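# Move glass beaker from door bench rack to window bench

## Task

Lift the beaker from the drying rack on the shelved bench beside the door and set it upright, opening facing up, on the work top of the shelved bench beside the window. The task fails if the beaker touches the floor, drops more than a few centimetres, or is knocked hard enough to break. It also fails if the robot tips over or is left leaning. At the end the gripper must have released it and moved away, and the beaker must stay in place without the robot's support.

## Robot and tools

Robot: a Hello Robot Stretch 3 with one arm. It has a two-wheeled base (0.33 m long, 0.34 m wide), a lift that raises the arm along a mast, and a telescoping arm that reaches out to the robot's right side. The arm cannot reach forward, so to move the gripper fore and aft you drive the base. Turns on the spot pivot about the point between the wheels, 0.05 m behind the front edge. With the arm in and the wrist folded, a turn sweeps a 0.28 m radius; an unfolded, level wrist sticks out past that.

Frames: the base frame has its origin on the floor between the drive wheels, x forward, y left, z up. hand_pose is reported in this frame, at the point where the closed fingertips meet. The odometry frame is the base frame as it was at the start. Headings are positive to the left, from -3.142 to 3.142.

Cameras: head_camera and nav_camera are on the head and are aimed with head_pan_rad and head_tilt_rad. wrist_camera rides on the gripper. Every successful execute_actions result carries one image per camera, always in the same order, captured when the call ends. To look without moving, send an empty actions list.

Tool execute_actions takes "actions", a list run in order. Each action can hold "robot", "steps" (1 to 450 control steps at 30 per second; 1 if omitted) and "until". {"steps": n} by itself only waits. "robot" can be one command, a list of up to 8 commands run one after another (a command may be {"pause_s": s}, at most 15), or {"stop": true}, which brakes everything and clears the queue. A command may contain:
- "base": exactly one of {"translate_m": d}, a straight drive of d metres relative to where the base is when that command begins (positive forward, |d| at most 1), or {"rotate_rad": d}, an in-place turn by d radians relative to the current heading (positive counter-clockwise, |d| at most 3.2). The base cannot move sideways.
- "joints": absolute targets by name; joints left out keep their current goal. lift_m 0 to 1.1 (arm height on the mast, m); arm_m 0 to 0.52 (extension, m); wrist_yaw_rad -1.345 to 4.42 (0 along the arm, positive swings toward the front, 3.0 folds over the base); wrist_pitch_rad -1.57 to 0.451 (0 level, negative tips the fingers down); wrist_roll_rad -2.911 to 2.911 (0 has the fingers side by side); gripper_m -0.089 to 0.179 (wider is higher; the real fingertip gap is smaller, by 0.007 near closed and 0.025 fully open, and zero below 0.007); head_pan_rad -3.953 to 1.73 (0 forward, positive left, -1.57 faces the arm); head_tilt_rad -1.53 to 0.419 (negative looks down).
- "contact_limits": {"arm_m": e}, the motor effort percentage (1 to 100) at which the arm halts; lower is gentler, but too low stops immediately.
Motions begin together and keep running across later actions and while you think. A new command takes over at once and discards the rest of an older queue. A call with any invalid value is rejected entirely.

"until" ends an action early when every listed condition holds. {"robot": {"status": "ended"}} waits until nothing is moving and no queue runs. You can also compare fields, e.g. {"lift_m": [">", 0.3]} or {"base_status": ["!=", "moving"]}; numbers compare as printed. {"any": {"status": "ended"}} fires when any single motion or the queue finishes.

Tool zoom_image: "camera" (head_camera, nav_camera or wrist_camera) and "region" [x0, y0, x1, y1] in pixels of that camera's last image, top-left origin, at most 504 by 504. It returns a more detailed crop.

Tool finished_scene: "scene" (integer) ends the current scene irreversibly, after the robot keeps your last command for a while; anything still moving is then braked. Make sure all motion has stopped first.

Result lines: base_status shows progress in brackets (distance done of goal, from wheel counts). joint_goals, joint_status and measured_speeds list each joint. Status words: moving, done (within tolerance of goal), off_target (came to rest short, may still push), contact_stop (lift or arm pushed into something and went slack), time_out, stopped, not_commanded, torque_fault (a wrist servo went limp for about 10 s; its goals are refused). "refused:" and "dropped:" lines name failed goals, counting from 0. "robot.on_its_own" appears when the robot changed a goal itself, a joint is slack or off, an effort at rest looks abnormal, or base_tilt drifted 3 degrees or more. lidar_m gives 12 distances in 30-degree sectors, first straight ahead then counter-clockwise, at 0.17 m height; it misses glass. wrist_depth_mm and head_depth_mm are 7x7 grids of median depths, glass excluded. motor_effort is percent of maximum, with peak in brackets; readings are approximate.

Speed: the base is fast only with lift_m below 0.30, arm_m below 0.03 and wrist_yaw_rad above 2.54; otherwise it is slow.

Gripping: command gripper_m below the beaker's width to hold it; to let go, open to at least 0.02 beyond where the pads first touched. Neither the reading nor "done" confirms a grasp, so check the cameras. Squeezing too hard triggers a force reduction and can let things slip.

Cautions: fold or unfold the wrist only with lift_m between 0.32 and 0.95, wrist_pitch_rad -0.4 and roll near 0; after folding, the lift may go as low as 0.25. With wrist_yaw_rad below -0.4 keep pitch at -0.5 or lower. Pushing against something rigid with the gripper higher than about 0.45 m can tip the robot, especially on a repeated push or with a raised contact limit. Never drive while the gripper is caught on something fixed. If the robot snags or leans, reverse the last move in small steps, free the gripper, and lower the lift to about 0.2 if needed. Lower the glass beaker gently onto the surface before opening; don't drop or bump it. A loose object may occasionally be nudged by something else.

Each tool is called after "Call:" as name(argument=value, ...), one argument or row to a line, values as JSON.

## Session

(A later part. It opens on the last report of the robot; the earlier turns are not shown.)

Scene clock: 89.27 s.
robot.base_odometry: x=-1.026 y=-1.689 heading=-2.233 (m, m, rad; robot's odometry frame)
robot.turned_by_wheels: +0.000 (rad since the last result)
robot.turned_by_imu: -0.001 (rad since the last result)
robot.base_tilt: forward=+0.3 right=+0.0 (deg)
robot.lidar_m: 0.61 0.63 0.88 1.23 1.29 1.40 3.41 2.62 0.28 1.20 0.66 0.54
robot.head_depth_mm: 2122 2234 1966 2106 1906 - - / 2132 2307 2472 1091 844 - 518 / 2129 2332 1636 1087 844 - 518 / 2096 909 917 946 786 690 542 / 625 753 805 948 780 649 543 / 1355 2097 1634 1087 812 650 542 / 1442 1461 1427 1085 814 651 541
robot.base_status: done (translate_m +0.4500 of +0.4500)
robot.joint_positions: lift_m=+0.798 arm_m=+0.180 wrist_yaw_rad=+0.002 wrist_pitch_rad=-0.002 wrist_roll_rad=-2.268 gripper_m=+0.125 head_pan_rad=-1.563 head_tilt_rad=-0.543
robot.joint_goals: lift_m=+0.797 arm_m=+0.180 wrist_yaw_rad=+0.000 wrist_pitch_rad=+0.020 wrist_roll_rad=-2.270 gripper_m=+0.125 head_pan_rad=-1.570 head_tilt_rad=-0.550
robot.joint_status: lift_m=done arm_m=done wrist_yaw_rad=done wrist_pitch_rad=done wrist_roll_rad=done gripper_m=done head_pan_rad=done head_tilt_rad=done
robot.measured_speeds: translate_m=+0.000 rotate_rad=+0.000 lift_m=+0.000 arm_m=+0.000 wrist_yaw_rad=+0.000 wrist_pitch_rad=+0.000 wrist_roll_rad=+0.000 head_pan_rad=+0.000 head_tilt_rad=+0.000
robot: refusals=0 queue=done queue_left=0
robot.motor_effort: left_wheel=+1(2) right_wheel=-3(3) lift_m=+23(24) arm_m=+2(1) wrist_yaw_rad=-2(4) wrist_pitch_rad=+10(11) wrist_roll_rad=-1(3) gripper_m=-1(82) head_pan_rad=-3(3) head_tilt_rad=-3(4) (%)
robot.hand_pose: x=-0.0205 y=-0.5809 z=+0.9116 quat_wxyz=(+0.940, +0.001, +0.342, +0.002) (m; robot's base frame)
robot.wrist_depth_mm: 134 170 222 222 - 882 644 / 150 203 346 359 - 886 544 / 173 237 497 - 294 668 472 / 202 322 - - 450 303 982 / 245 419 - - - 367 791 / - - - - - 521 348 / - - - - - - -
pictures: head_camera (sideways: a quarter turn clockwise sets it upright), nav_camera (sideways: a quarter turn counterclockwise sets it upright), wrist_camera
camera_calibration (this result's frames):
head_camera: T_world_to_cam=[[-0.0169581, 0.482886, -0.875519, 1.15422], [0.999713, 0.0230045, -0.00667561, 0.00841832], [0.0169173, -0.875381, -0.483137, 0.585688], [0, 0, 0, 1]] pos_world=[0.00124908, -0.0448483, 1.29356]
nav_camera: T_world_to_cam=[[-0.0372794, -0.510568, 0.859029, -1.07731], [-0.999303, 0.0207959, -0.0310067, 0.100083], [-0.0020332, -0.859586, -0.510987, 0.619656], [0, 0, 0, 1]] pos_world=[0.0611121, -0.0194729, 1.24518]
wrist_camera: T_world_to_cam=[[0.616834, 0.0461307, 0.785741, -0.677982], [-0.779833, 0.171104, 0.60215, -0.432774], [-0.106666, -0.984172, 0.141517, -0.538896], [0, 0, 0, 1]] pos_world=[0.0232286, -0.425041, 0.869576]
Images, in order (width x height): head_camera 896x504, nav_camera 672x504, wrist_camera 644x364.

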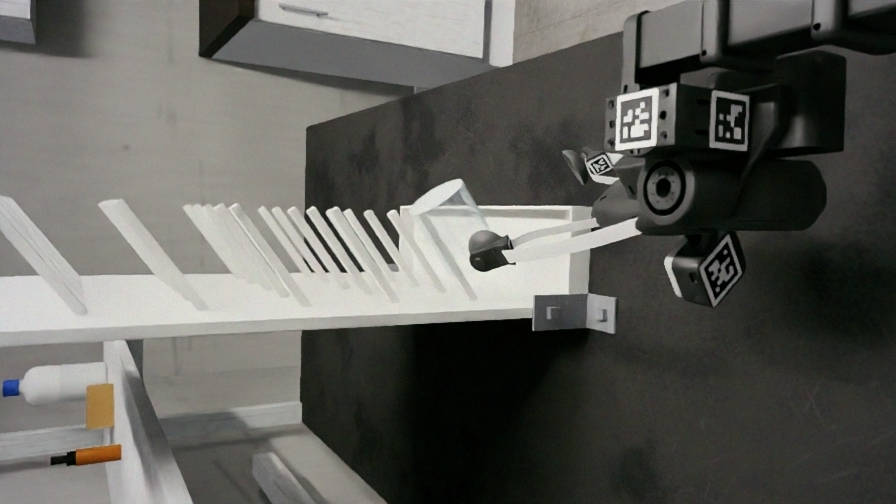

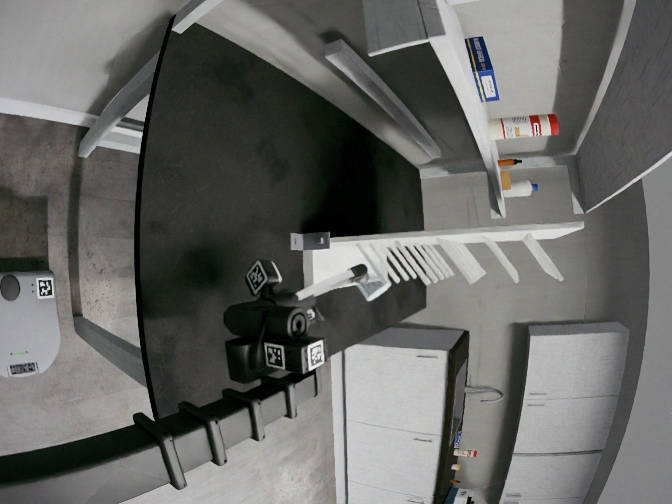

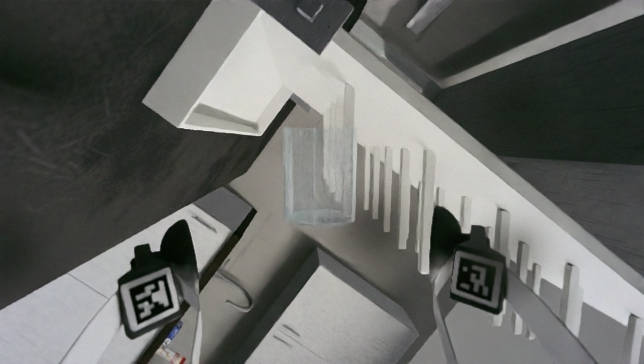

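Call:
execute_actions(
  actions=[
    {"robot":{"joints":{"lift_m":0.806,"arm_m":0.28}},"steps":450,"until":{"robot":{"status":"ended"}}},
  ],
)

Scene clock: 95.03 s.
robot.base_odometry: x=-1.026 y=-1.689 heading=-2.233 (m, m, rad; robot's odometry frame)
robot.turned_by_wheels: +0.000 (rad since the last result)
robot.turned_by_imu: +0.000 (rad since the last result)
robot.base_tilt: forward=+0.3 right=+0.1 (deg)
robot.lidar_m: 0.61 0.63 0.88 1.23 1.30 1.40 3.39 2.62 0.28 1.20 0.66 0.53
robot.head_depth_mm: 2102 2251 1965 2117 2065 - 524 / 2128 2329 2478 1089 - 633 542 / 2126 2320 1647 1088 - 632 542 / 2079 907 919 942 855 651 542 / 624 752 807 953 781 651 541 / 1354 2092 1643 1088 814 651 542 / 1443 1460 1429 1085 811 649 542
robot.base_status: done (translate_m +0.4500 of +0.4500)
robot.joint_positions: lift_m=+0.806 arm_m=+0.280 wrist_yaw_rad=+0.002 wrist_pitch_rad=-0.002 wrist_roll_rad=-2.268 gripper_m=+0.125 head_pan_rad=-1.563 head_tilt_rad=-0.543
robot.joint_goals: lift_m=+0.806 arm_m=+0.280 wrist_yaw_rad=+0.000 wrist_pitch_rad=+0.020 wrist_roll_rad=-2.270 gripper_m=+0.125 head_pan_rad=-1.570 head_tilt_rad=-0.550
robot.joint_status: lift_m=done arm_m=done wrist_yaw_rad=done wrist_pitch_rad=done wrist_roll_rad=done gripper_m=done head_pan_rad=done head_tilt_rad=done
robot.measured_speeds: translate_m=+0.000 rotate_rad=+0.000 lift_m=+0.000 arm_m=+0.000 wrist_yaw_rad=+0.000 wrist_pitch_rad=+0.000 wrist_roll_rad=+0.000 head_pan_rad=+0.000 head_tilt_rad=+0.000
robot: refusals=0 queue=done queue_left=0
robot.motor_effort: left_wheel=+2(2) right_wheel=-3(3) lift_m=+53(59) arm_m=+2(2) wrist_yaw_rad=-2(2) wrist_pitch_rad=+10(10) wrist_roll_rad=-1(1) gripper_m=-1(1) head_pan_rad=-3(4) head_tilt_rad=-5(3) (%)
robot.hand_pose: x=-0.0205 y=-0.6809 z=+0.9196 quat_wxyz=(+0.940, +0.001, +0.342, +0.002) (m; robot's base frame)
robot.wrist_depth_mm: 124 177 270 210 136 829 642 / 127 206 370 352 186 139 524 / 184 246 529 - 287 164 418 / 214 343 - - 435 221 157 / 264 559 - - - 311 206 / - - - - - 433 274 / - - - - - - -
pictures: head_camera (sideways: a quarter turn clockwise sets it upright), nav_camera (sideways: a quarter turn counterclockwise sets it upright), wrist_camera
camera_calibration (this result's frames):
head_camera: T_world_to_cam=[[-0.0169563, 0.482893, -0.875515, 1.15421], [0.999713, 0.0230009, -0.0066755, 0.00841816], [0.0169141, -0.875377, -0.483144, 0.585696], [0, 0, 0, 1]] pos_world=[0.00124891, -0.0448482, 1.29356]
nav_camera: T_world_to_cam=[[-0.0372812, -0.510574, 0.859025, -1.0773], [-0.999303, 0.0207998, -0.0310065, 0.100083], [-0.00203641, -0.859582, -0.510994, 0.619664], [0, 0, 0, 1]] pos_world=[0.061112, -0.0194727, 1.24518]
wrist_camera: T_world_to_cam=[[0.616937, 0.0461761, 0.785657, -0.679556], [-0.779752, 0.171149, 0.602241, -0.420543], [-0.106655, -0.984162, 0.141594, -0.638518], [0, 0, 0, 1]] pos_world=[0.0232222, -0.525051, 0.877576]
Images, in order (width x height): head_camera 896x504, nav_camera 672x504, wrist_camera 644x364.

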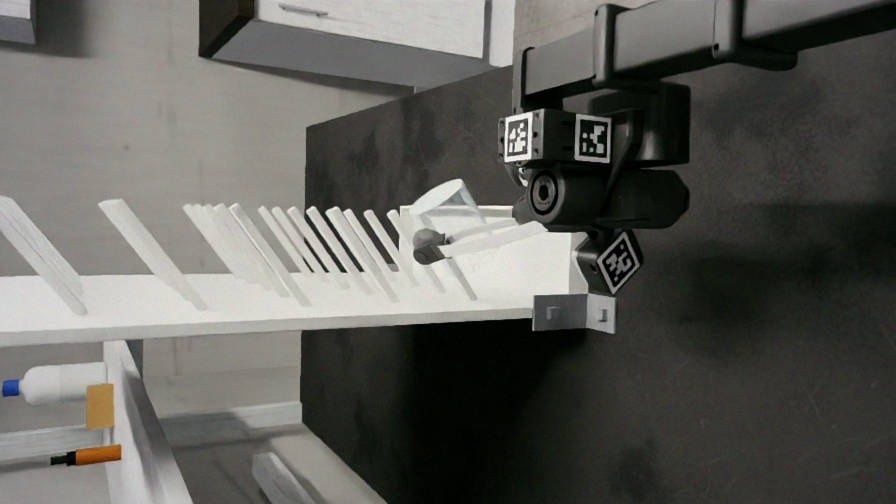

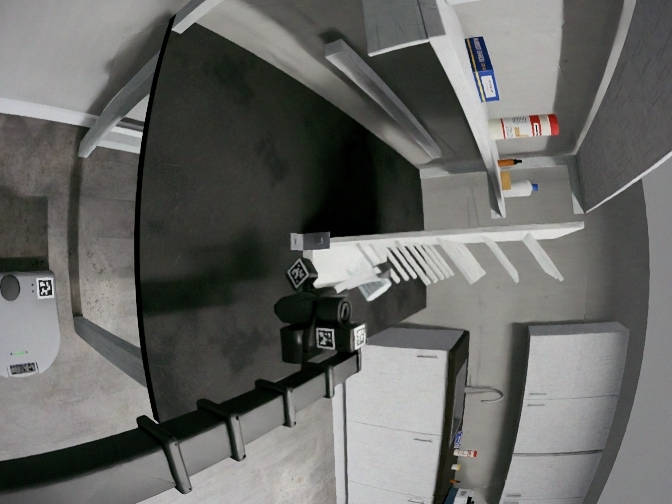

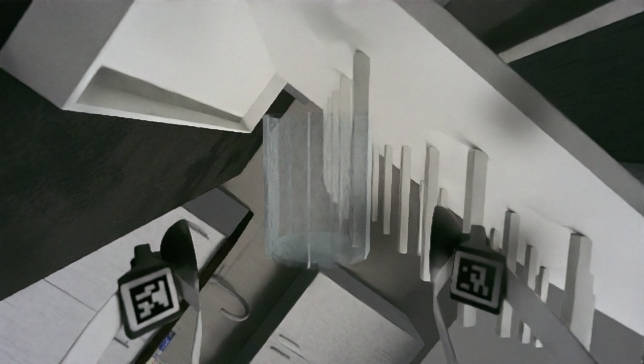

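Call:
execute_actions(
  actions=[
    {"robot":{"joints":{"arm_m":0.335}},"steps":450,"until":{"robot":{"status":"ended"}}},
  ],
)

Scene clock: 102.07 s.
robot.base_odometry: x=-1.026 y=-1.689 heading=-2.233 (m, m, rad; robot's odometry frame)
robot.turned_by_wheels: +0.000 (rad since the last result)
robot.turned_by_imu: +0.000 (rad since the last result)
robot.base_tilt: forward=+0.2 right=+0.1 (deg)
robot.lidar_m: 0.61 0.63 0.88 1.23 1.30 1.40 3.39 2.62 0.28 1.20 0.66 0.53
robot.head_depth_mm: 2123 2239 1962 2110 2066 - 531 / 2141 2313 2465 1175 - 651 543 / 2144 2302 1650 1148 - 649 543 / 2084 909 916 943 757 651 541 / 625 753 805 951 779 650 542 / 1358 2086 1625 1087 814 648 542 / 1438 1459 1425 1087 813 649 542
robot.base_status: done (translate_m +0.4500 of +0.4500)
robot.joint_positions: lift_m=+0.806 arm_m=+0.335 wrist_yaw_rad=+0.002 wrist_pitch_rad=-0.002 wrist_roll_rad=-2.268 gripper_m=+0.125 head_pan_rad=-1.563 head_tilt_rad=-0.543
robot.joint_goals: lift_m=+0.806 arm_m=+0.335 wrist_yaw_rad=+0.000 wrist_pitch_rad=+0.020 wrist_roll_rad=-2.270 gripper_m=+0.125 head_pan_rad=-1.570 head_tilt_rad=-0.550
robot.joint_status: lift_m=done arm_m=done wrist_yaw_rad=done wrist_pitch_rad=done wrist_roll_rad=done gripper_m=done head_pan_rad=done head_tilt_rad=done
robot.measured_speeds: translate_m=+0.000 rotate_rad=+0.000 lift_m=+0.000 arm_m=+0.000 wrist_yaw_rad=+0.000 wrist_pitch_rad=+0.000 wrist_roll_rad=+0.000 head_pan_rad=+0.000 head_tilt_rad=+0.000
robot: refusals=0 queue=done queue_left=0
robot.motor_effort: left_wheel=+2(3) right_wheel=-3(3) lift_m=+53(53) arm_m=+2(5) wrist_yaw_rad=-3(2) wrist_pitch_rad=+11(10) wrist_roll_rad=-1(1) gripper_m=+0(1) head_pan_rad=-3(3) head_tilt_rad=-4(3) (%)
robot.hand_pose: x=-0.0205 y=-0.7359 z=+0.9196 quat_wxyz=(+0.940, +0.001, +0.342, +0.002) (m; robot's base frame)
robot.wrist_depth_mm: 137 175 269 210 134 99 81 / 147 207 373 344 160 123 93 / 185 245 527 - 234 162 114 / 214 346 - - 316 216 147 / 264 546 - - 401 282 206 / - - - - - 262 303 / - - - - - - 452
pictures: head_camera (sideways: a quarter turn clockwise sets it upright), nav_camera (sideways: a quarter turn counterclockwise sets it upright), wrist_camera
camera_calibration (this result's frames):
head_camera: T_world_to_cam=[[-0.0169563, 0.482893, -0.875515, 1.15421], [0.999713, 0.0230009, -0.00667549, 0.00841816], [0.0169141, -0.875377, -0.483144, 0.585697], [0, 0, 0, 1]] pos_world=[0.00124891, -0.0448482, 1.29356]
nav_camera: T_world_to_cam=[[-0.0372812, -0.510575, 0.859025, -1.0773], [-0.999303, 0.0207998, -0.0310065, 0.100083], [-0.00203641, -0.859582, -0.510994, 0.619664], [0, 0, 0, 1]] pos_world=[0.061112, -0.0194727, 1.24518]
wrist_camera: T_world_to_cam=[[0.616938, 0.0461776, 0.785656, -0.677015], [-0.779752, 0.17115, 0.602242, -0.41113], [-0.106655, -0.984162, 0.141596, -0.692648], [0, 0, 0, 1]] pos_world=[0.0232222, -0.58005, 0.877577]
Images, in order (width x height): head_camera 896x504, nav_camera 672x504, wrist_camera 644x364.

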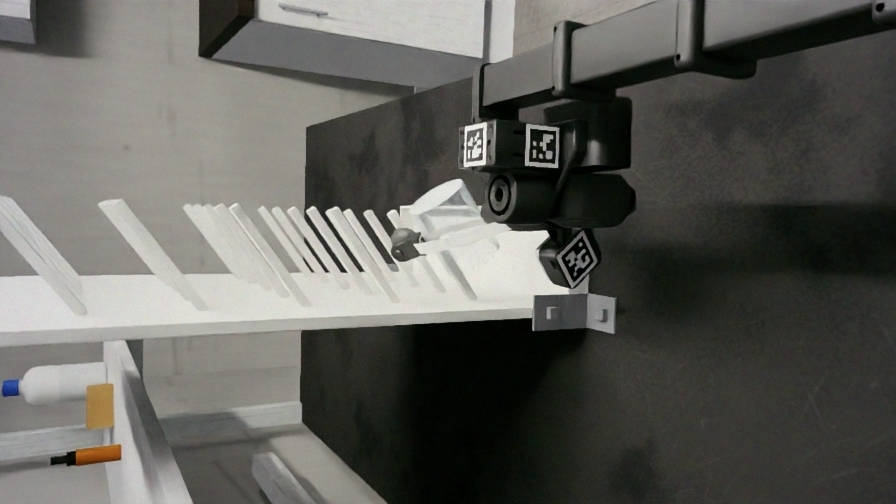

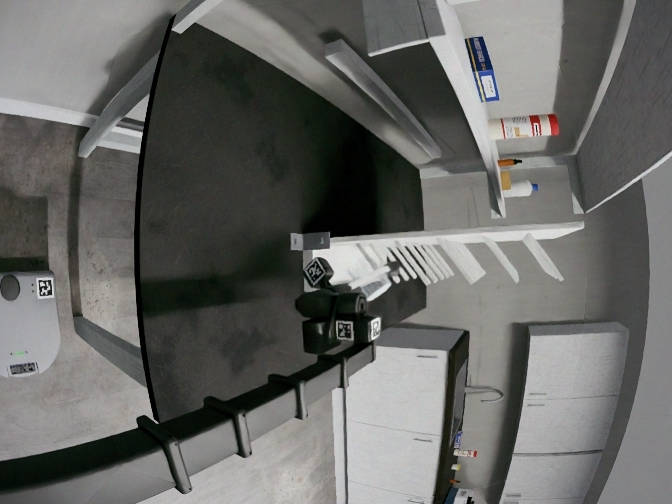

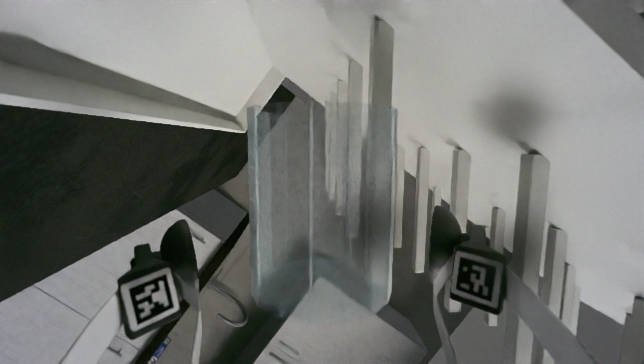

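Call:
execute_actions(
  actions=[
    {"robot":[{"joints":{"lift_m":0.813}},{"joints":{"gripper_m":0.035}},{"pause_s":0.5},{"joints":{"lift_m":0.835}}],"steps":450,"until":{"robot":{"status":"ended"}}},
  ],
)

Call:
execute_actions(
  actions=[
    {"robot":[{"base":{"translate_m":-0.04},"joints":{"lift_m":0.868}},{"base":{"translate_m":-0.05},"joints":{"lift_m":0.905}}],"steps":450,"until":{"robot":{"status":"ended"}}},
  ],
)

Scene clock: 110.37 s.
robot.base_odometry: x=-1.026 y=-1.689 heading=-2.233 (m, m, rad; robot's odometry frame)
robot.turned_by_wheels: +0.000 (rad since the last result)
robot.turned_by_imu: -0.001 (rad since the last result)
robot.base_tilt: forward=+0.3 right=+0.0 (deg)
robot.lidar_m: 0.60 0.63 0.88 1.23 1.30 1.40 3.38 2.63 0.28 1.20 0.66 0.53
robot.head_depth_mm: 2109 2222 1956 2080 - - 537 / 2113 2315 2489 1276 748 651 544 / 2131 2316 1636 1206 745 651 541 / 2082 907 915 983 769 652 542 / 625 752 807 952 779 650 542 / 1356 2092 1628 1089 814 649 542 / 1444 1458 1421 1090 810 649 543
robot.base_status: done (translate_m +0.4500 of +0.4500)
robot.joint_positions: lift_m=+0.834 arm_m=+0.335 wrist_yaw_rad=+0.000 wrist_pitch_rad=-0.006 wrist_roll_rad=-2.268 gripper_m=+0.036 head_pan_rad=-1.563 head_tilt_rad=-0.543
robot.joint_goals: lift_m=+0.835 arm_m=+0.335 wrist_yaw_rad=+0.000 wrist_pitch_rad=+0.020 wrist_roll_rad=-2.270 gripper_m=+0.035 head_pan_rad=-1.570 head_tilt_rad=-0.550
robot.joint_status: lift_m=done arm_m=done wrist_yaw_rad=done wrist_pitch_rad=done wrist_roll_rad=done gripper_m=done head_pan_rad=done head_tilt_rad=done
robot.measured_speeds: translate_m=+0.000 rotate_rad=+0.000 lift_m=+0.000 arm_m=+0.000 wrist_yaw_rad=+0.000 wrist_pitch_rad=+0.000 wrist_roll_rad=+0.000 head_pan_rad=+0.000 head_tilt_rad=+0.000
robot: refusals=0 queue=done queue_left=0
robot.motor_effort: left_wheel=+2(1) right_wheel=-2(3) lift_m=+54(57) arm_m=+2(2) wrist_yaw_rad=+0(1) wrist_pitch_rad=+12(12) wrist_roll_rad=-1(1) gripper_m=-15(87) head_pan_rad=-3(3) head_tilt_rad=-4(4) (%)
robot.hand_pose: x=-0.0211 y=-0.7358 z=+0.9476 quat_wxyz=(+0.940, +0.003, +0.342, +0.001) (m; robot's base frame)
robot.wrist_depth_mm: 171 218 320 209 135 100 82 / 190 251 460 310 184 125 94 / 225 326 705 - 260 158 115 / 268 423 - - 387 189 147 / 329 - - - - 296 206 / - - - - - 258 306 / - - - - - 347 436
pictures: head_camera (sideways: a quarter turn clockwise sets it upright), nav_camera (sideways: a quarter turn counterclockwise sets it upright), wrist_camera
camera_calibration (this result's frames):
head_camera: T_world_to_cam=[[-0.0169563, 0.482893, -0.875515, 1.15421], [0.999713, 0.0230009, -0.00667549, 0.00841816], [0.0169141, -0.875377, -0.483144, 0.585697], [0, 0, 0, 1]] pos_world=[0.00124891, -0.0448482, 1.29356]
nav_camera: T_world_to_cam=[[-0.0372812, -0.510574, 0.859025, -1.0773], [-0.999303, 0.0207998, -0.0310065, 0.100083], [-0.00203641, -0.859582, -0.510994, 0.619664], [0, 0, 0, 1]] pos_world=[0.061112, -0.0194727, 1.24518]
wrist_camera: T_world_to_cam=[[0.617608, 0.0419855, 0.785364, -0.701496], [-0.778929, 0.170747, 0.603419, -0.429882], [-0.108763, -0.98442, 0.138158, -0.693584], [0, 0, 0, 1]] pos_world=[0.0229657, -0.579924, 0.906153]
Images, in order (width x height): head_camera 896x504, nav_camera 672x504, wrist_camera 644x364.

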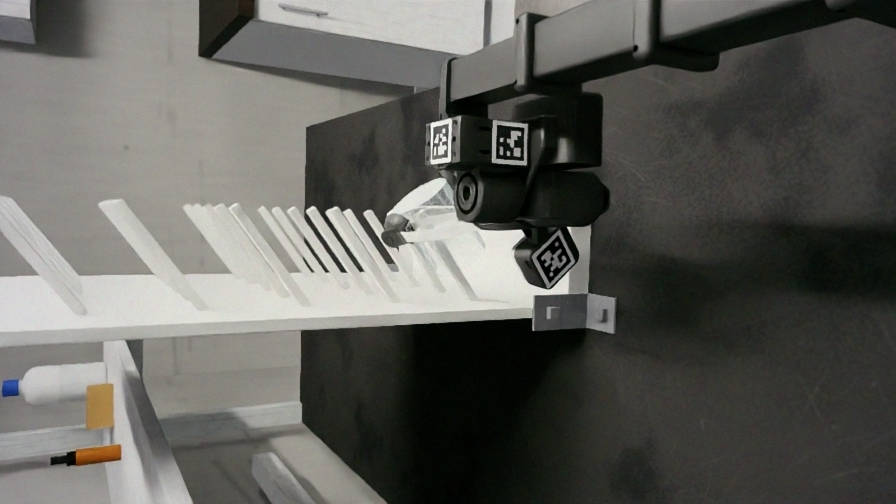

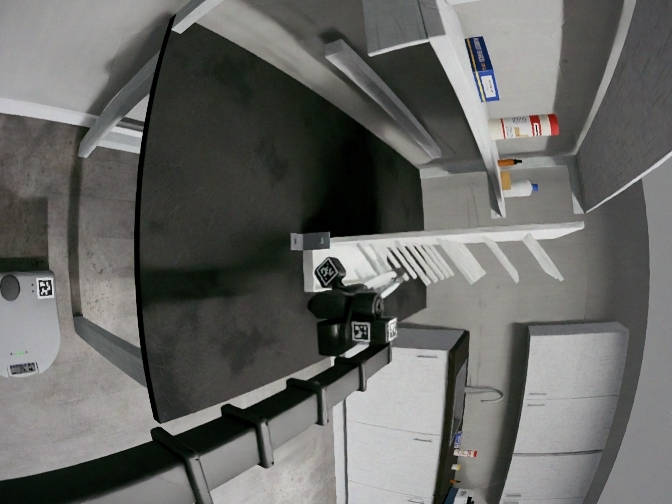

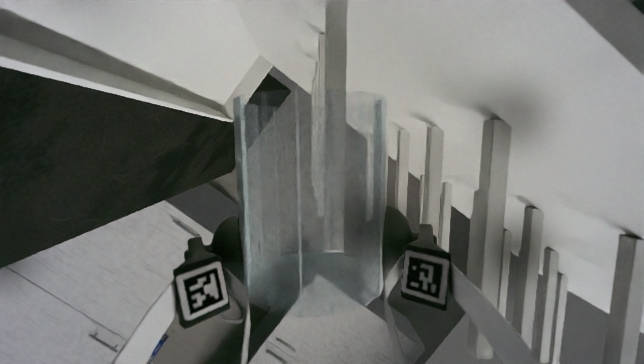

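Scene clock: 114.37 s.
robot.base_odometry: x=-0.971 y=-1.618 heading=-2.233 (m, m, rad; robot's odometry frame)
robot.turned_by_wheels: +0.000 (rad since the last result)
robot.turned_by_imu: -0.001 (rad since the last result)
robot.base_tilt: forward=+0.3 right=+0.1 (deg)
robot.lidar_m: 0.70 0.73 1.01 1.24 1.30 1.33 3.32 2.61 0.26 0.26 0.79 0.61
robot.head_depth_mm: 2127 2222 1899 - 1985 1581 1328 / 2114 2299 2425 - 1851 689 542 / 2138 2322 2442 - 801 650 542 / 2136 2339 1638 1165 815 651 542 / 862 984 935 982 787 650 542 / 662 675 702 842 779 650 542 / 1189 1630 1624 1084 813 649 542
robot.base_status: done (translate_m -0.0500 of -0.0500)
robot.joint_positions: lift_m=+0.904 arm_m=+0.335 wrist_yaw_rad=+0.000 wrist_pitch_rad=-0.006 wrist_roll_rad=-2.268 gripper_m=+0.036 head_pan_rad=-1.563 head_tilt_rad=-0.543
robot.joint_goals: lift_m=+0.905 arm_m=+0.335 wrist_yaw_rad=+0.000 wrist_pitch_rad=+0.020 wrist_roll_rad=-2.270 gripper_m=+0.035 head_pan_rad=-1.570 head_tilt_rad=-0.550
robot.joint_status: lift_m=done arm_m=done wrist_yaw_rad=done wrist_pitch_rad=done wrist_roll_rad=done gripper_m=done head_pan_rad=done head_tilt_rad=done
robot.measured_speeds: translate_m=+0.000 rotate_rad=+0.000 lift_m=+0.000 arm_m=+0.000 wrist_yaw_rad=+0.000 wrist_pitch_rad=+0.000 wrist_roll_rad=+0.000 head_pan_rad=+0.000 head_tilt_rad=+0.000
robot: refusals=0 queue=done queue_left=0
robot.motor_effort: left_wheel=+1(4) right_wheel=-2(10) lift_m=+54(55) arm_m=+2(2) wrist_yaw_rad=+0(0) wrist_pitch_rad=+12(12) wrist_roll_rad=-1(1) gripper_m=-15(15) head_pan_rad=-3(3) head_tilt_rad=-4(4) (%)
robot.hand_pose: x=-0.0211 y=-0.7358 z=+1.0175 quat_wxyz=(+0.940, +0.003, +0.342, +0.001) (m; robot's base frame)
robot.wrist_depth_mm: 261 339 509 465 304 219 188 / 294 404 706 - 373 259 223 / 380 567 - - 389 244 271 / - - - - - 403 327 / - - - - - - 412 / - - - - - - - / - - - - - - -
pictures: head_camera (sideways: a quarter turn clockwise sets it upright), nav_camera (sideways: a quarter turn counterclockwise sets it upright), wrist_camera
camera_calibration (this result's frames):
head_camera: T_world_to_cam=[[-0.0169563, 0.482893, -0.875515, 1.15421], [0.999713, 0.0230008, -0.00667549, 0.00841816], [0.016914, -0.875377, -0.483144, 0.585697], [0, 0, 0, 1]] pos_world=[0.00124891, -0.0448482, 1.29356]
nav_camera: T_world_to_cam=[[-0.0372813, -0.510575, 0.859025, -1.0773], [-0.999303, 0.0207999, -0.0310065, 0.100083], [-0.00203651, -0.859582, -0.510994, 0.619665], [0, 0, 0, 1]] pos_world=[0.061112, -0.0194727, 1.24518]
wrist_camera: T_world_to_cam=[[0.617664, 0.0415141, 0.785346, -0.756677], [-0.778886, 0.170384, 0.603577, -0.472456], [-0.108754, -0.984503, 0.137575, -0.702686], [0, 0, 0, 1]] pos_world=[0.0229626, -0.579884, 0.976088]
Images, in order (width x height): head_camera 896x504, nav_camera 672x504, wrist_camera 644x364.

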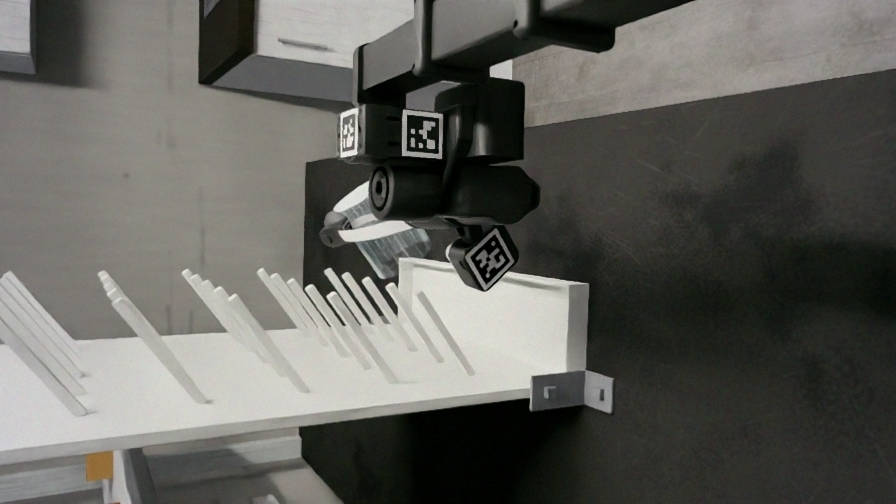

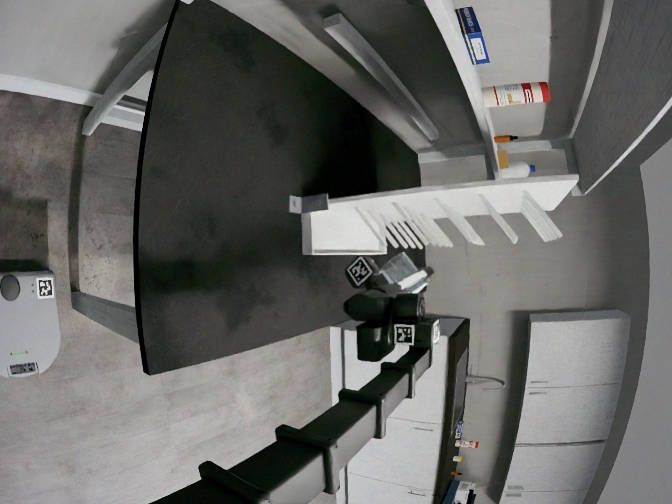

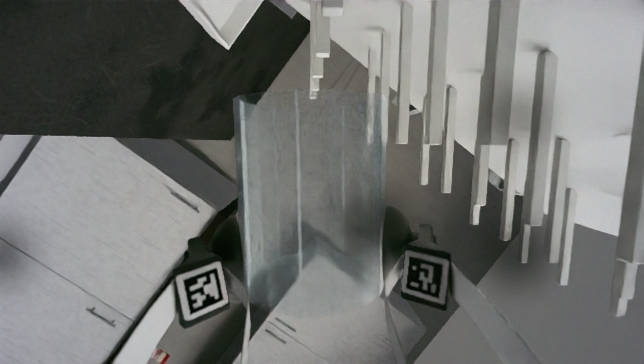

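Call:
execute_actions(
  actions=[
    {"robot":[{"joints":{"gripper_m":0.015,"arm_m":0.15}},{"base":{"translate_m":-1.0},"joints":{"wrist_roll_rad":0,"arm_m":0.0,"head_pan_rad":-3.14,"head_tilt_rad":-0.5}},{"base":{"translate_m":-1.0}},{"base":{"translate_m":-0.78}}],"steps":450,"until":{"robot":{"status":"ended"}}},
    {"steps":300},
  ],
)

Call:
execute_actions(
  actions=[
    {"steps":450,"until":{"robot":{"status":"ended"}}},
    {"robot":{"base":{"rotate_rad":-1.57},"joints":{"head_pan_rad":-1.57,"lift_m":0.8}},"steps":450,"until":{"robot":{"status":"ended"}}},
  ],
)

Scene clock: 151.07 s.
robot.base_odometry: x=+0.259 y=-0.040 heading=-2.233 (m, m, rad; robot's odometry frame)
robot.turned_by_wheels: +0.000 (rad since the last result)
robot.turned_by_imu: -0.016 (rad since the last result)
robot.base_tilt: forward=-0.4 right=+0.2 (deg)
robot.lidar_m: 1.92 1.19 0.88 0.85 0.88 1.24 1.37 1.69 2.55 1.85 1.92 2.53
robot.head_depth_mm: 1739 1880 2038 1464 2103 - - / 1762 1910 1841 2178 2179 - - / 1769 1905 1852 2232 2157 - - / 1789 1926 1831 2228 2081 1693 1340 / 1760 1947 1857 2280 2073 1635 1354 / 1791 1952 1826 2309 2064 1642 1350 / 1808 1956 1844 2324 2076 1642 1353
robot.base_status: moving (translate_m -0.0003 of -0.7800)
robot.joint_positions: lift_m=+0.904 arm_m=+0.003 wrist_yaw_rad=+0.000 wrist_pitch_rad=-0.007 wrist_roll_rad=-0.005 gripper_m=+0.019 head_pan_rad=-3.133 head_tilt_rad=-0.507
robot.joint_goals: lift_m=+0.905 arm_m=+0.000 wrist_yaw_rad=+0.000 wrist_pitch_rad=+0.020 wrist_roll_rad=+0.000 gripper_m=+0.018 head_pan_rad=-3.140 head_tilt_rad=-0.500
robot.joint_status: lift_m=done arm_m=done wrist_yaw_rad=done wrist_pitch_rad=done wrist_roll_rad=done gripper_m=done head_pan_rad=done head_tilt_rad=done
robot.measured_speeds: translate_m=-0.007 rotate_rad=+0.000 lift_m=+0.000 arm_m=+0.000 wrist_yaw_rad=+0.000 wrist_pitch_rad=+0.000 wrist_roll_rad=+0.000 head_pan_rad=+0.000 head_tilt_rad=+0.000
robot: refusals=0 queue=running queue_left=0
robot.motor_effort: left_wheel=-3(3) right_wheel=-8(9) lift_m=+54(54) arm_m=-3(4) wrist_yaw_rad=+0(1) wrist_pitch_rad=+13(13) wrist_roll_rad=+2(4) gripper_m=-21(90) head_pan_rad=-3(35) head_tilt_rad=+4(12) (%)
robot.hand_pose: x=-0.0215 y=-0.4036 z=+1.0174 quat_wxyz=(+0.709, +0.003, -0.705, -0.003) (m; robot's base frame)
robot.wrist_depth_mm: - - - - - - - / - - - - - - - / - - - - - - - / - - - - - - - / - - - - - - - / - - - - - - - / - - - - - - -
pictures: head_camera (sideways: a quarter turn clockwise sets it upright), nav_camera (sideways: a quarter turn counterclockwise sets it upright), wrist_camera
camera_calibration (this result's frames):
head_camera: T_world_to_cam=[[0.450973, 0.0171603, -0.892372, 1.17334], [0.0237487, -0.999692, -0.00722226, 0.0150837], [-0.892221, -0.0179357, -0.451242, 0.549731], [0, 0, 0, 1]] pos_world=[-0.0390234, 0.00480395, 1.29523]
nav_camera: T_world_to_cam=[[-0.479286, 0.0370445, 0.876876, -1.09789], [0.0186643, 0.999313, -0.0320154, 0.0951884], [-0.87746, 0.00102174, -0.479649, 0.58422], [0, 0, 0, 1]] pos_world=[-0.01535, -0.0550492, 1.24598]
wrist_camera: T_world_to_cam=[[-0.998544, 0.0472834, -0.0259777, 0.0229209], [0.0341766, 0.181831, -0.982736, 1.1067], [-0.0417435, -0.982192, -0.183182, -0.0469545], [0, 0, 0, 1]] pos_world=[-0.0168957, -0.248434, 1.07959]
Images, in order (width x height): head_camera 896x504, nav_camera 672x504, wrist_camera 644x364.

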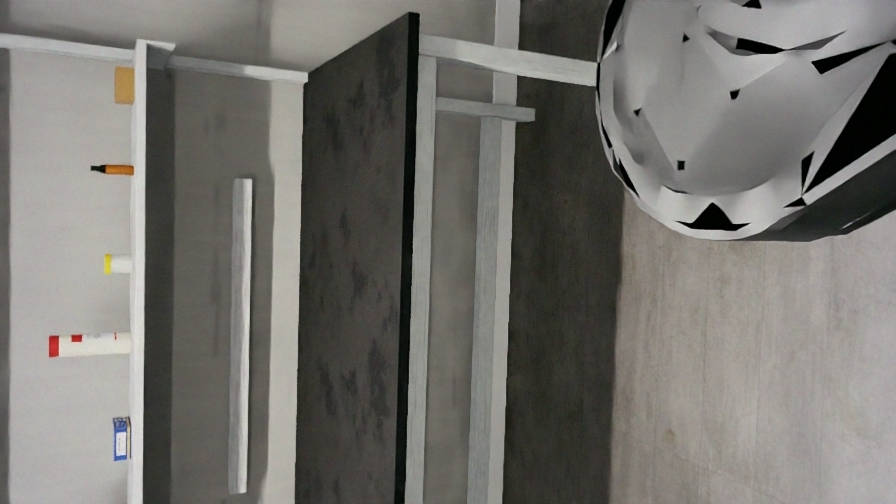

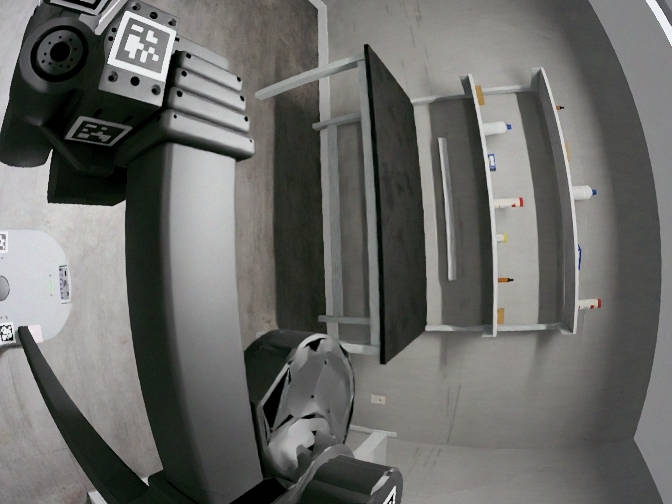

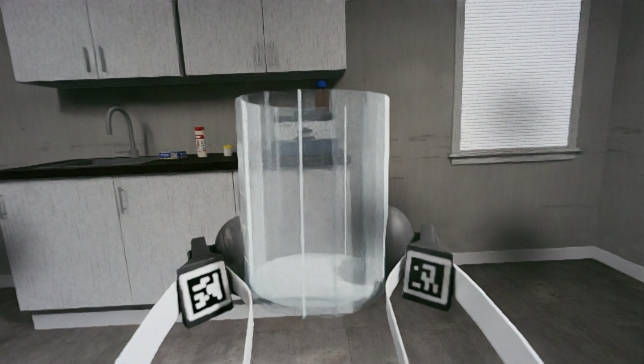

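Scene clock: 163.47 s.
robot.base_odometry: x=+0.738 y=+0.575 heading=+2.480 (m, m, rad; robot's odometry frame)
robot.turned_by_wheels: -1.570 (rad since the last result)
robot.turned_by_imu: -1.596 (rad since the last result)
robot.base_tilt: forward=+0.2 right=+0.1 (deg)
robot.lidar_m: 2.15 1.94 2.66 2.70 1.20 0.92 0.83 0.85 0.62 1.18 1.22 1.17
robot.head_depth_mm: 1081 1166 1269 1175 858 697 1361 / 1084 1177 1274 1171 855 696 1362 / 1088 1174 1256 1167 853 696 1427 / 1093 1179 1255 1168 854 717 1389 / 1098 1188 1276 1168 853 695 1360 / 1089 1190 1284 1167 853 694 1353 / 1073 1197 1283 1164 854 715 1354
robot.base_status: done (rotate_rad -1.5699 of -1.5700)
robot.joint_positions: lift_m=+0.800 arm_m=+0.003 wrist_yaw_rad=+0.000 wrist_pitch_rad=-0.007 wrist_roll_rad=-0.005 gripper_m=+0.019 head_pan_rad=-1.577 head_tilt_rad=-0.507
robot.joint_goals: lift_m=+0.800 arm_m=+0.000 wrist_yaw_rad=+0.000 wrist_pitch_rad=+0.020 wrist_roll_rad=+0.000 gripper_m=+0.018 head_pan_rad=-1.570 head_tilt_rad=-0.500
robot.joint_status: lift_m=done arm_m=done wrist_yaw_rad=done wrist_pitch_rad=done wrist_roll_rad=done gripper_m=done head_pan_rad=done head_tilt_rad=done
robot.measured_speeds: translate_m=+0.000 rotate_rad=+0.000 lift_m=+0.000 arm_m=+0.000 wrist_yaw_rad=+0.000 wrist_pitch_rad=+0.000 wrist_roll_rad=+0.000 head_pan_rad=+0.000 head_tilt_rad=+0.000
robot: refusals=0 queue=done queue_left=0
robot.motor_effort: left_wheel=+2(8) right_wheel=-3(8) lift_m=+24(53) arm_m=-2(3) wrist_yaw_rad=+0(0) wrist_pitch_rad=+13(13) wrist_roll_rad=+2(2) gripper_m=-20(20) head_pan_rad=+2(34) head_tilt_rad=+5(4) (%)
robot.hand_pose: x=-0.0215 y=-0.4036 z=+0.9133 quat_wxyz=(+0.709, +0.003, -0.705, -0.003) (m; robot's base frame)
robot.wrist_depth_mm: 769 801 757 769 807 - - / - - - - - - - / - - - - - - - / - - - - - - - / 708 686 705 629 659 582 - / 462 449 432 421 393 406 397 / 343 333 326 321 313 310 306
pictures: head_camera (sideways: a quarter turn clockwise sets it upright), nav_camera (sideways: a quarter turn counterclockwise sets it upright), wrist_camera
camera_calibration (this result's frames):
head_camera: T_world_to_cam=[[-0.0104259, 0.451126, -0.892399, 1.17619], [0.999935, 0.00882084, -0.00722315, 0.00913012], [0.00461316, -0.892417, -0.451189, 0.544191], [0, 0, 0, 1]] pos_world=[0.000622941, -0.0450471, 1.29523]
nav_camera: T_world_to_cam=[[-0.0441956, -0.478628, 0.876905, -1.10058], [-0.998923, 0.0335795, -0.032017, 0.101398], [-0.0141218, -0.877376, -0.479596, 0.578885], [0, 0, 0, 1]] pos_world=[0.0608228, -0.0222728, 1.24598]
wrist_camera: T_world_to_cam=[[-0.998541, 0.0472945, -0.0260498, 0.0202864], [0.0342641, 0.182171, -0.98267, 1.00448], [-0.0417293, -0.982129, -0.183526, -0.0656731], [0, 0, 0, 1]] pos_world=[-0.0169013, -0.248447, 0.975549]
Images, in order (width x height): head_camera 896x504, nav_camera 672x504, wrist_camera 644x364.

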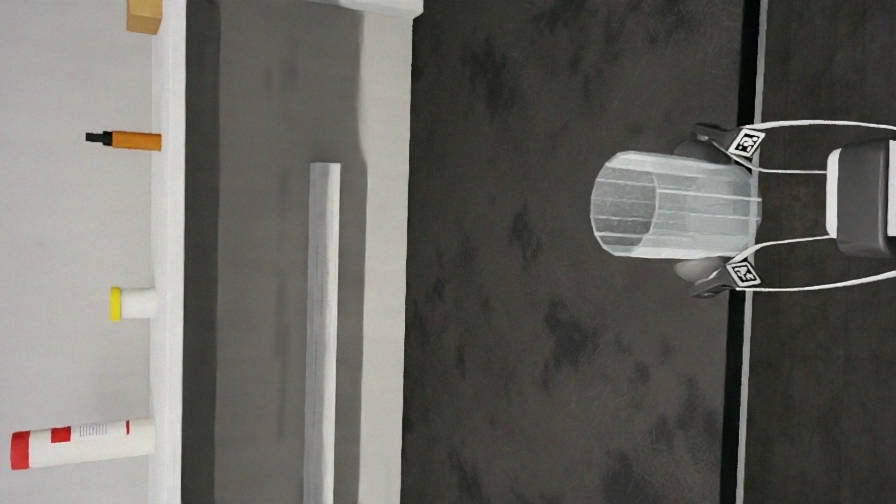

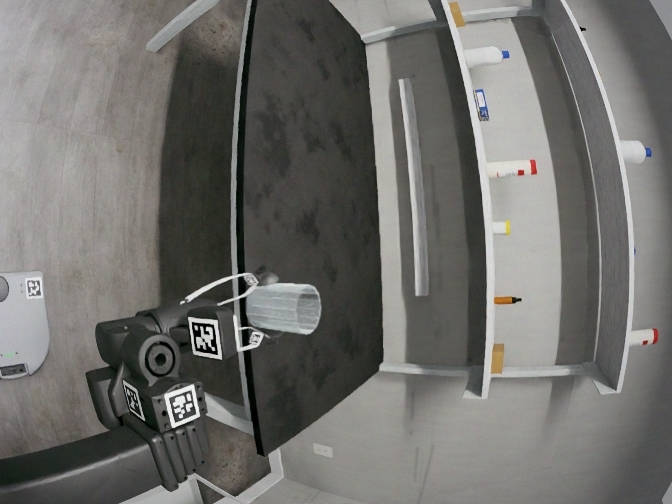

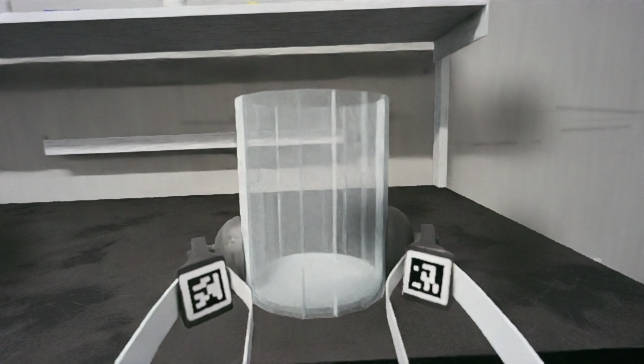

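Call:
execute_actions(
  actions=[
    {"robot":[{"joints":{"arm_m":0.22,"lift_m":0.74,"head_tilt_rad":-0.75}},{"joints":{"lift_m":0.695}}],"steps":450,"until":{"robot":{"status":"ended"}}},
  ],
)

Scene clock: 172.50 s.
robot.base_odometry: x=+0.738 y=+0.575 heading=+2.480 (m, m, rad; robot's odometry frame)
robot.turned_by_wheels: +0.000 (rad since the last result)
robot.turned_by_imu: -0.001 (rad since the last result)
robot.base_tilt: forward=+0.2 right=+0.0 (deg)
robot.lidar_m: 2.15 1.94 2.66 2.70 1.20 0.91 0.83 0.85 0.62 1.17 1.23 1.17
robot.head_depth_mm: 1103 1230 1032 801 714 1417 - / 1104 1226 1031 804 - 1328 1188 / 1109 1226 1031 829 - 1352 1191 / 1116 1230 1031 829 1508 1374 1191 / 1121 1237 1030 802 1496 1376 1192 / 1124 1246 1033 806 1511 1372 1195 / 1134 1249 1028 803 1508 1377 1198
robot.base_status: done (rotate_rad -1.5699 of -1.5700)
robot.joint_positions: lift_m=+0.695 arm_m=+0.220 wrist_yaw_rad=+0.000 wrist_pitch_rad=-0.007 wrist_roll_rad=-0.004 gripper_m=+0.019 head_pan_rad=-1.577 head_tilt_rad=-0.741
robot.joint_goals: lift_m=+0.695 arm_m=+0.220 wrist_yaw_rad=+0.000 wrist_pitch_rad=+0.020 wrist_roll_rad=+0.000 gripper_m=+0.018 head_pan_rad=-1.570 head_tilt_rad=-0.750
robot.joint_status: lift_m=done arm_m=done wrist_yaw_rad=done wrist_pitch_rad=done wrist_roll_rad=done gripper_m=done head_pan_rad=done head_tilt_rad=done
robot.measured_speeds: translate_m=+0.000 rotate_rad=+0.000 lift_m=+0.000 arm_m=+0.000 wrist_yaw_rad=+0.000 wrist_pitch_rad=+0.000 wrist_roll_rad=+0.000 head_pan_rad=+0.000 head_tilt_rad=+0.000
robot: refusals=0 queue=done queue_left=0
robot.motor_effort: left_wheel=+2(2) right_wheel=-3(3) lift_m=+24(23) arm_m=+2(2) wrist_yaw_rad=+0(0) wrist_pitch_rad=+13(13) wrist_roll_rad=+2(2) gripper_m=-20(20) head_pan_rad=+4(4) head_tilt_rad=-6(29) (%)
robot.hand_pose: x=-0.0215 y=-0.6208 z=+0.8082 quat_wxyz=(+0.709, +0.003, -0.705, -0.003) (m; robot's base frame)
robot.wrist_depth_mm: 800 794 793 808 791 804 802 / 778 803 814 815 835 833 832 / 822 841 842 859 843 851 889 / 725 670 607 585 544 513 880 / 344 332 347 307 321 288 279 / 225 220 213 210 191 199 195 / 168 165 160 158 155 153 150
pictures: head_camera (sideways: a quarter turn clockwise sets it upright), nav_camera (sideways: a quarter turn counterclockwise sets it upright), wrist_camera
camera_calibration (this result's frames):
head_camera: T_world_to_cam=[[-0.0092659, 0.645436, -0.763758, 1.00846], [0.999942, 0.010155, -0.00354954, 0.00434579], [0.00546494, -0.763747, -0.645493, 0.796981], [0, 0, 0, 1]] pos_world=[0.000643277, -0.0422474, 1.28468]
nav_camera: T_world_to_cam=[[-0.045327, -0.668599, 0.742241, -0.925007], [-0.998885, 0.0401765, -0.0248093, 0.0920052], [-0.0132332, -0.742537, -0.669674, 0.826165], [0, 0, 0, 1]] pos_world=[0.0609076, -0.00869717, 1.24212]
wrist_camera: T_world_to_cam=[[-0.998522, 0.0473158, -0.0267253, 0.028377], [0.0349567, 0.182737, -0.98254, 0.940972], [-0.041606, -0.982023, -0.184121, -0.297702], [0, 0, 0, 1]] pos_world=[-0.0169443, -0.465644, 0.870488]
Images, in order (width x height): head_camera 896x504, nav_camera 672x504, wrist_camera 644x364.

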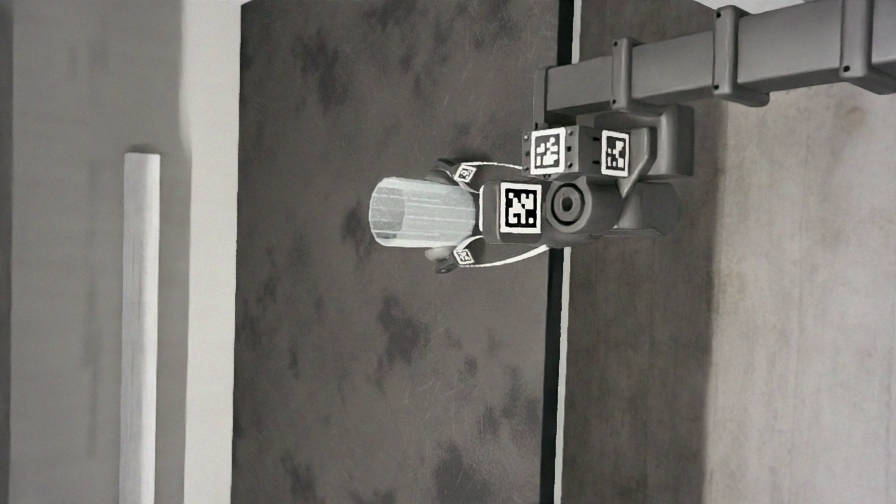

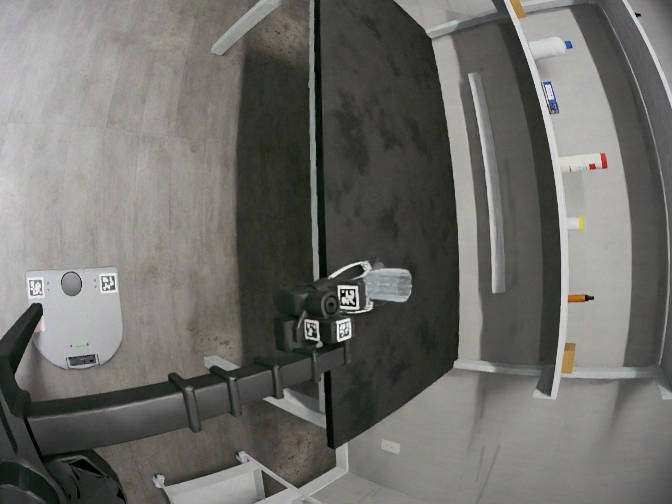

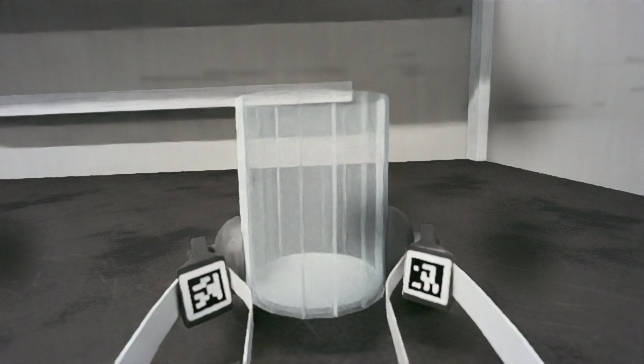

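Table is about 0.106 m below the camera and the beaker bottom about 0.08 m, so I'll lower about 0.022.

Call:
execute_actions(
  actions=[
    {"robot":{"joints":{"lift_m":0.673}},"steps":450,"until":{"robot":{"status":"ended"}}},
  ],
)

Scene clock: 176.33 s.
robot.base_odometry: x=+0.738 y=+0.575 heading=+2.480 (m, m, rad; robot's odometry frame)
robot.turned_by_wheels: +0.000 (rad since the last result)
robot.turned_by_imu: +0.000 (rad since the last result)
robot.base_tilt: forward=+0.3 right=+0.1 (deg)
robot.lidar_m: 2.15 1.94 2.66 2.70 1.20 0.91 0.82 0.85 0.62 1.18 1.23 1.17
robot.head_depth_mm: 1102 1227 1026 805 756 1409 - / 1105 1226 1030 802 714 1311 1189 / 1111 1231 1032 830 - 1316 1193 / 1113 1232 1033 830 1505 1367 1194 / 1115 1232 1032 802 1507 1377 1194 / 1126 1238 1031 805 1503 1378 1191 / 1128 1255 1030 805 1505 1371 1195
robot.base_status: done (rotate_rad -1.5699 of -1.5700)
robot.joint_positions: lift_m=+0.674 arm_m=+0.220 wrist_yaw_rad=+0.000 wrist_pitch_rad=+0.000 wrist_roll_rad=-0.002 gripper_m=+0.019 head_pan_rad=-1.577 head_tilt_rad=-0.741
robot.joint_goals: lift_m=+0.673 arm_m=+0.220 wrist_yaw_rad=+0.000 wrist_pitch_rad=+0.020 wrist_roll_rad=+0.000 gripper_m=+0.018 head_pan_rad=-1.570 head_tilt_rad=-0.750
robot.joint_status: lift_m=done arm_m=done wrist_yaw_rad=done wrist_pitch_rad=done wrist_roll_rad=done gripper_m=done head_pan_rad=done head_tilt_rad=done
robot.measured_speeds: translate_m=+0.000 rotate_rad=+0.000 lift_m=+0.000 arm_m=+0.000 wrist_yaw_rad=+0.000 wrist_pitch_rad=+0.000 wrist_roll_rad=+0.000 head_pan_rad=+0.000 head_tilt_rad=+0.000
robot: refusals=0 queue=done queue_left=0
robot.motor_effort: left_wheel=+2(3) right_wheel=-3(3) lift_m=+23(24) arm_m=+2(2) wrist_yaw_rad=+0(0) wrist_pitch_rad=+9(13) wrist_roll_rad=+1(2) gripper_m=-20(20) head_pan_rad=+3(3) head_tilt_rad=-5(4) (%)
robot.hand_pose: x=-0.0215 y=-0.6209 z=+0.7880 quat_wxyz=(+0.708, +0.000, -0.706, +0.000) (m; robot's base frame)
robot.wrist_depth_mm: 795 765 797 799 797 789 819 / 809 806 823 790 829 821 825 / 817 847 817 862 857 851 838 / 622 574 519 481 450 421 400 / 284 274 276 250 261 232 224 / 185 180 172 169 154 162 157 / 136 133 129 127 125 123 120
pictures: head_camera (sideways: a quarter turn clockwise sets it upright), nav_camera (sideways: a quarter turn counterclockwise sets it upright), wrist_camera
camera_calibration (this result's frames):
head_camera: T_world_to_cam=[[-0.00926582, 0.645436, -0.763758, 1.00846], [0.999942, 0.0101548, -0.00354954, 0.00434579], [0.00546485, -0.763747, -0.645492, 0.796981], [0, 0, 0, 1]] pos_world=[0.000643272, -0.0422474, 1.28468]
nav_camera: T_world_to_cam=[[-0.0453271, -0.668599, 0.742241, -0.925007], [-0.998885, 0.0401767, -0.0248093, 0.0920052], [-0.0132333, -0.742537, -0.669674, 0.826165], [0, 0, 0, 1]] pos_world=[0.0609076, -0.00869718, 1.24212]
wrist_camera: T_world_to_cam=[[-0.998459, 0.0471293, -0.0292944, 0.0297568], [0.0371613, 0.175827, -0.98372, 0.917893], [-0.0412112, -0.983292, -0.177307, -0.307736], [0, 0, 0, 1]] pos_world=[-0.0170813, -0.465386, 0.849257]
Images, in order (width x height): head_camera 896x504, nav_camera 672x504, wrist_camera 644x364.

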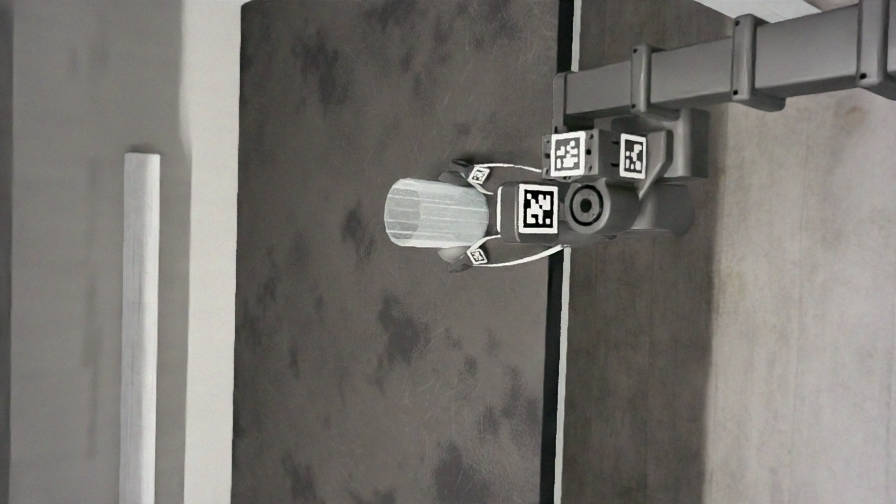

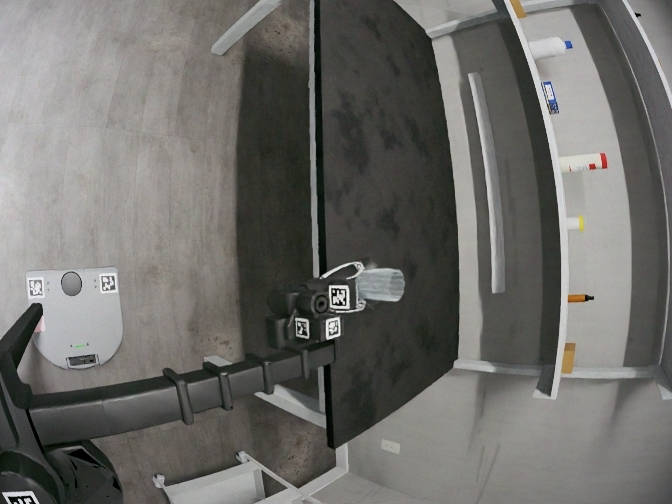

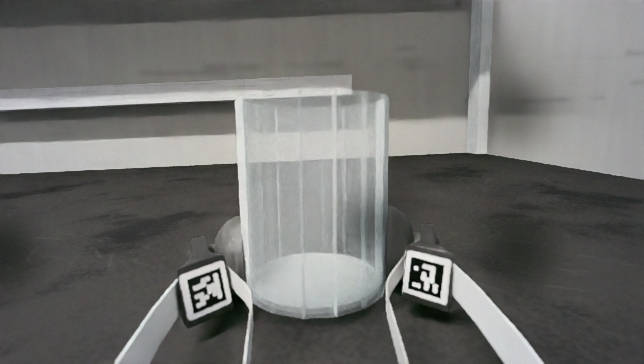

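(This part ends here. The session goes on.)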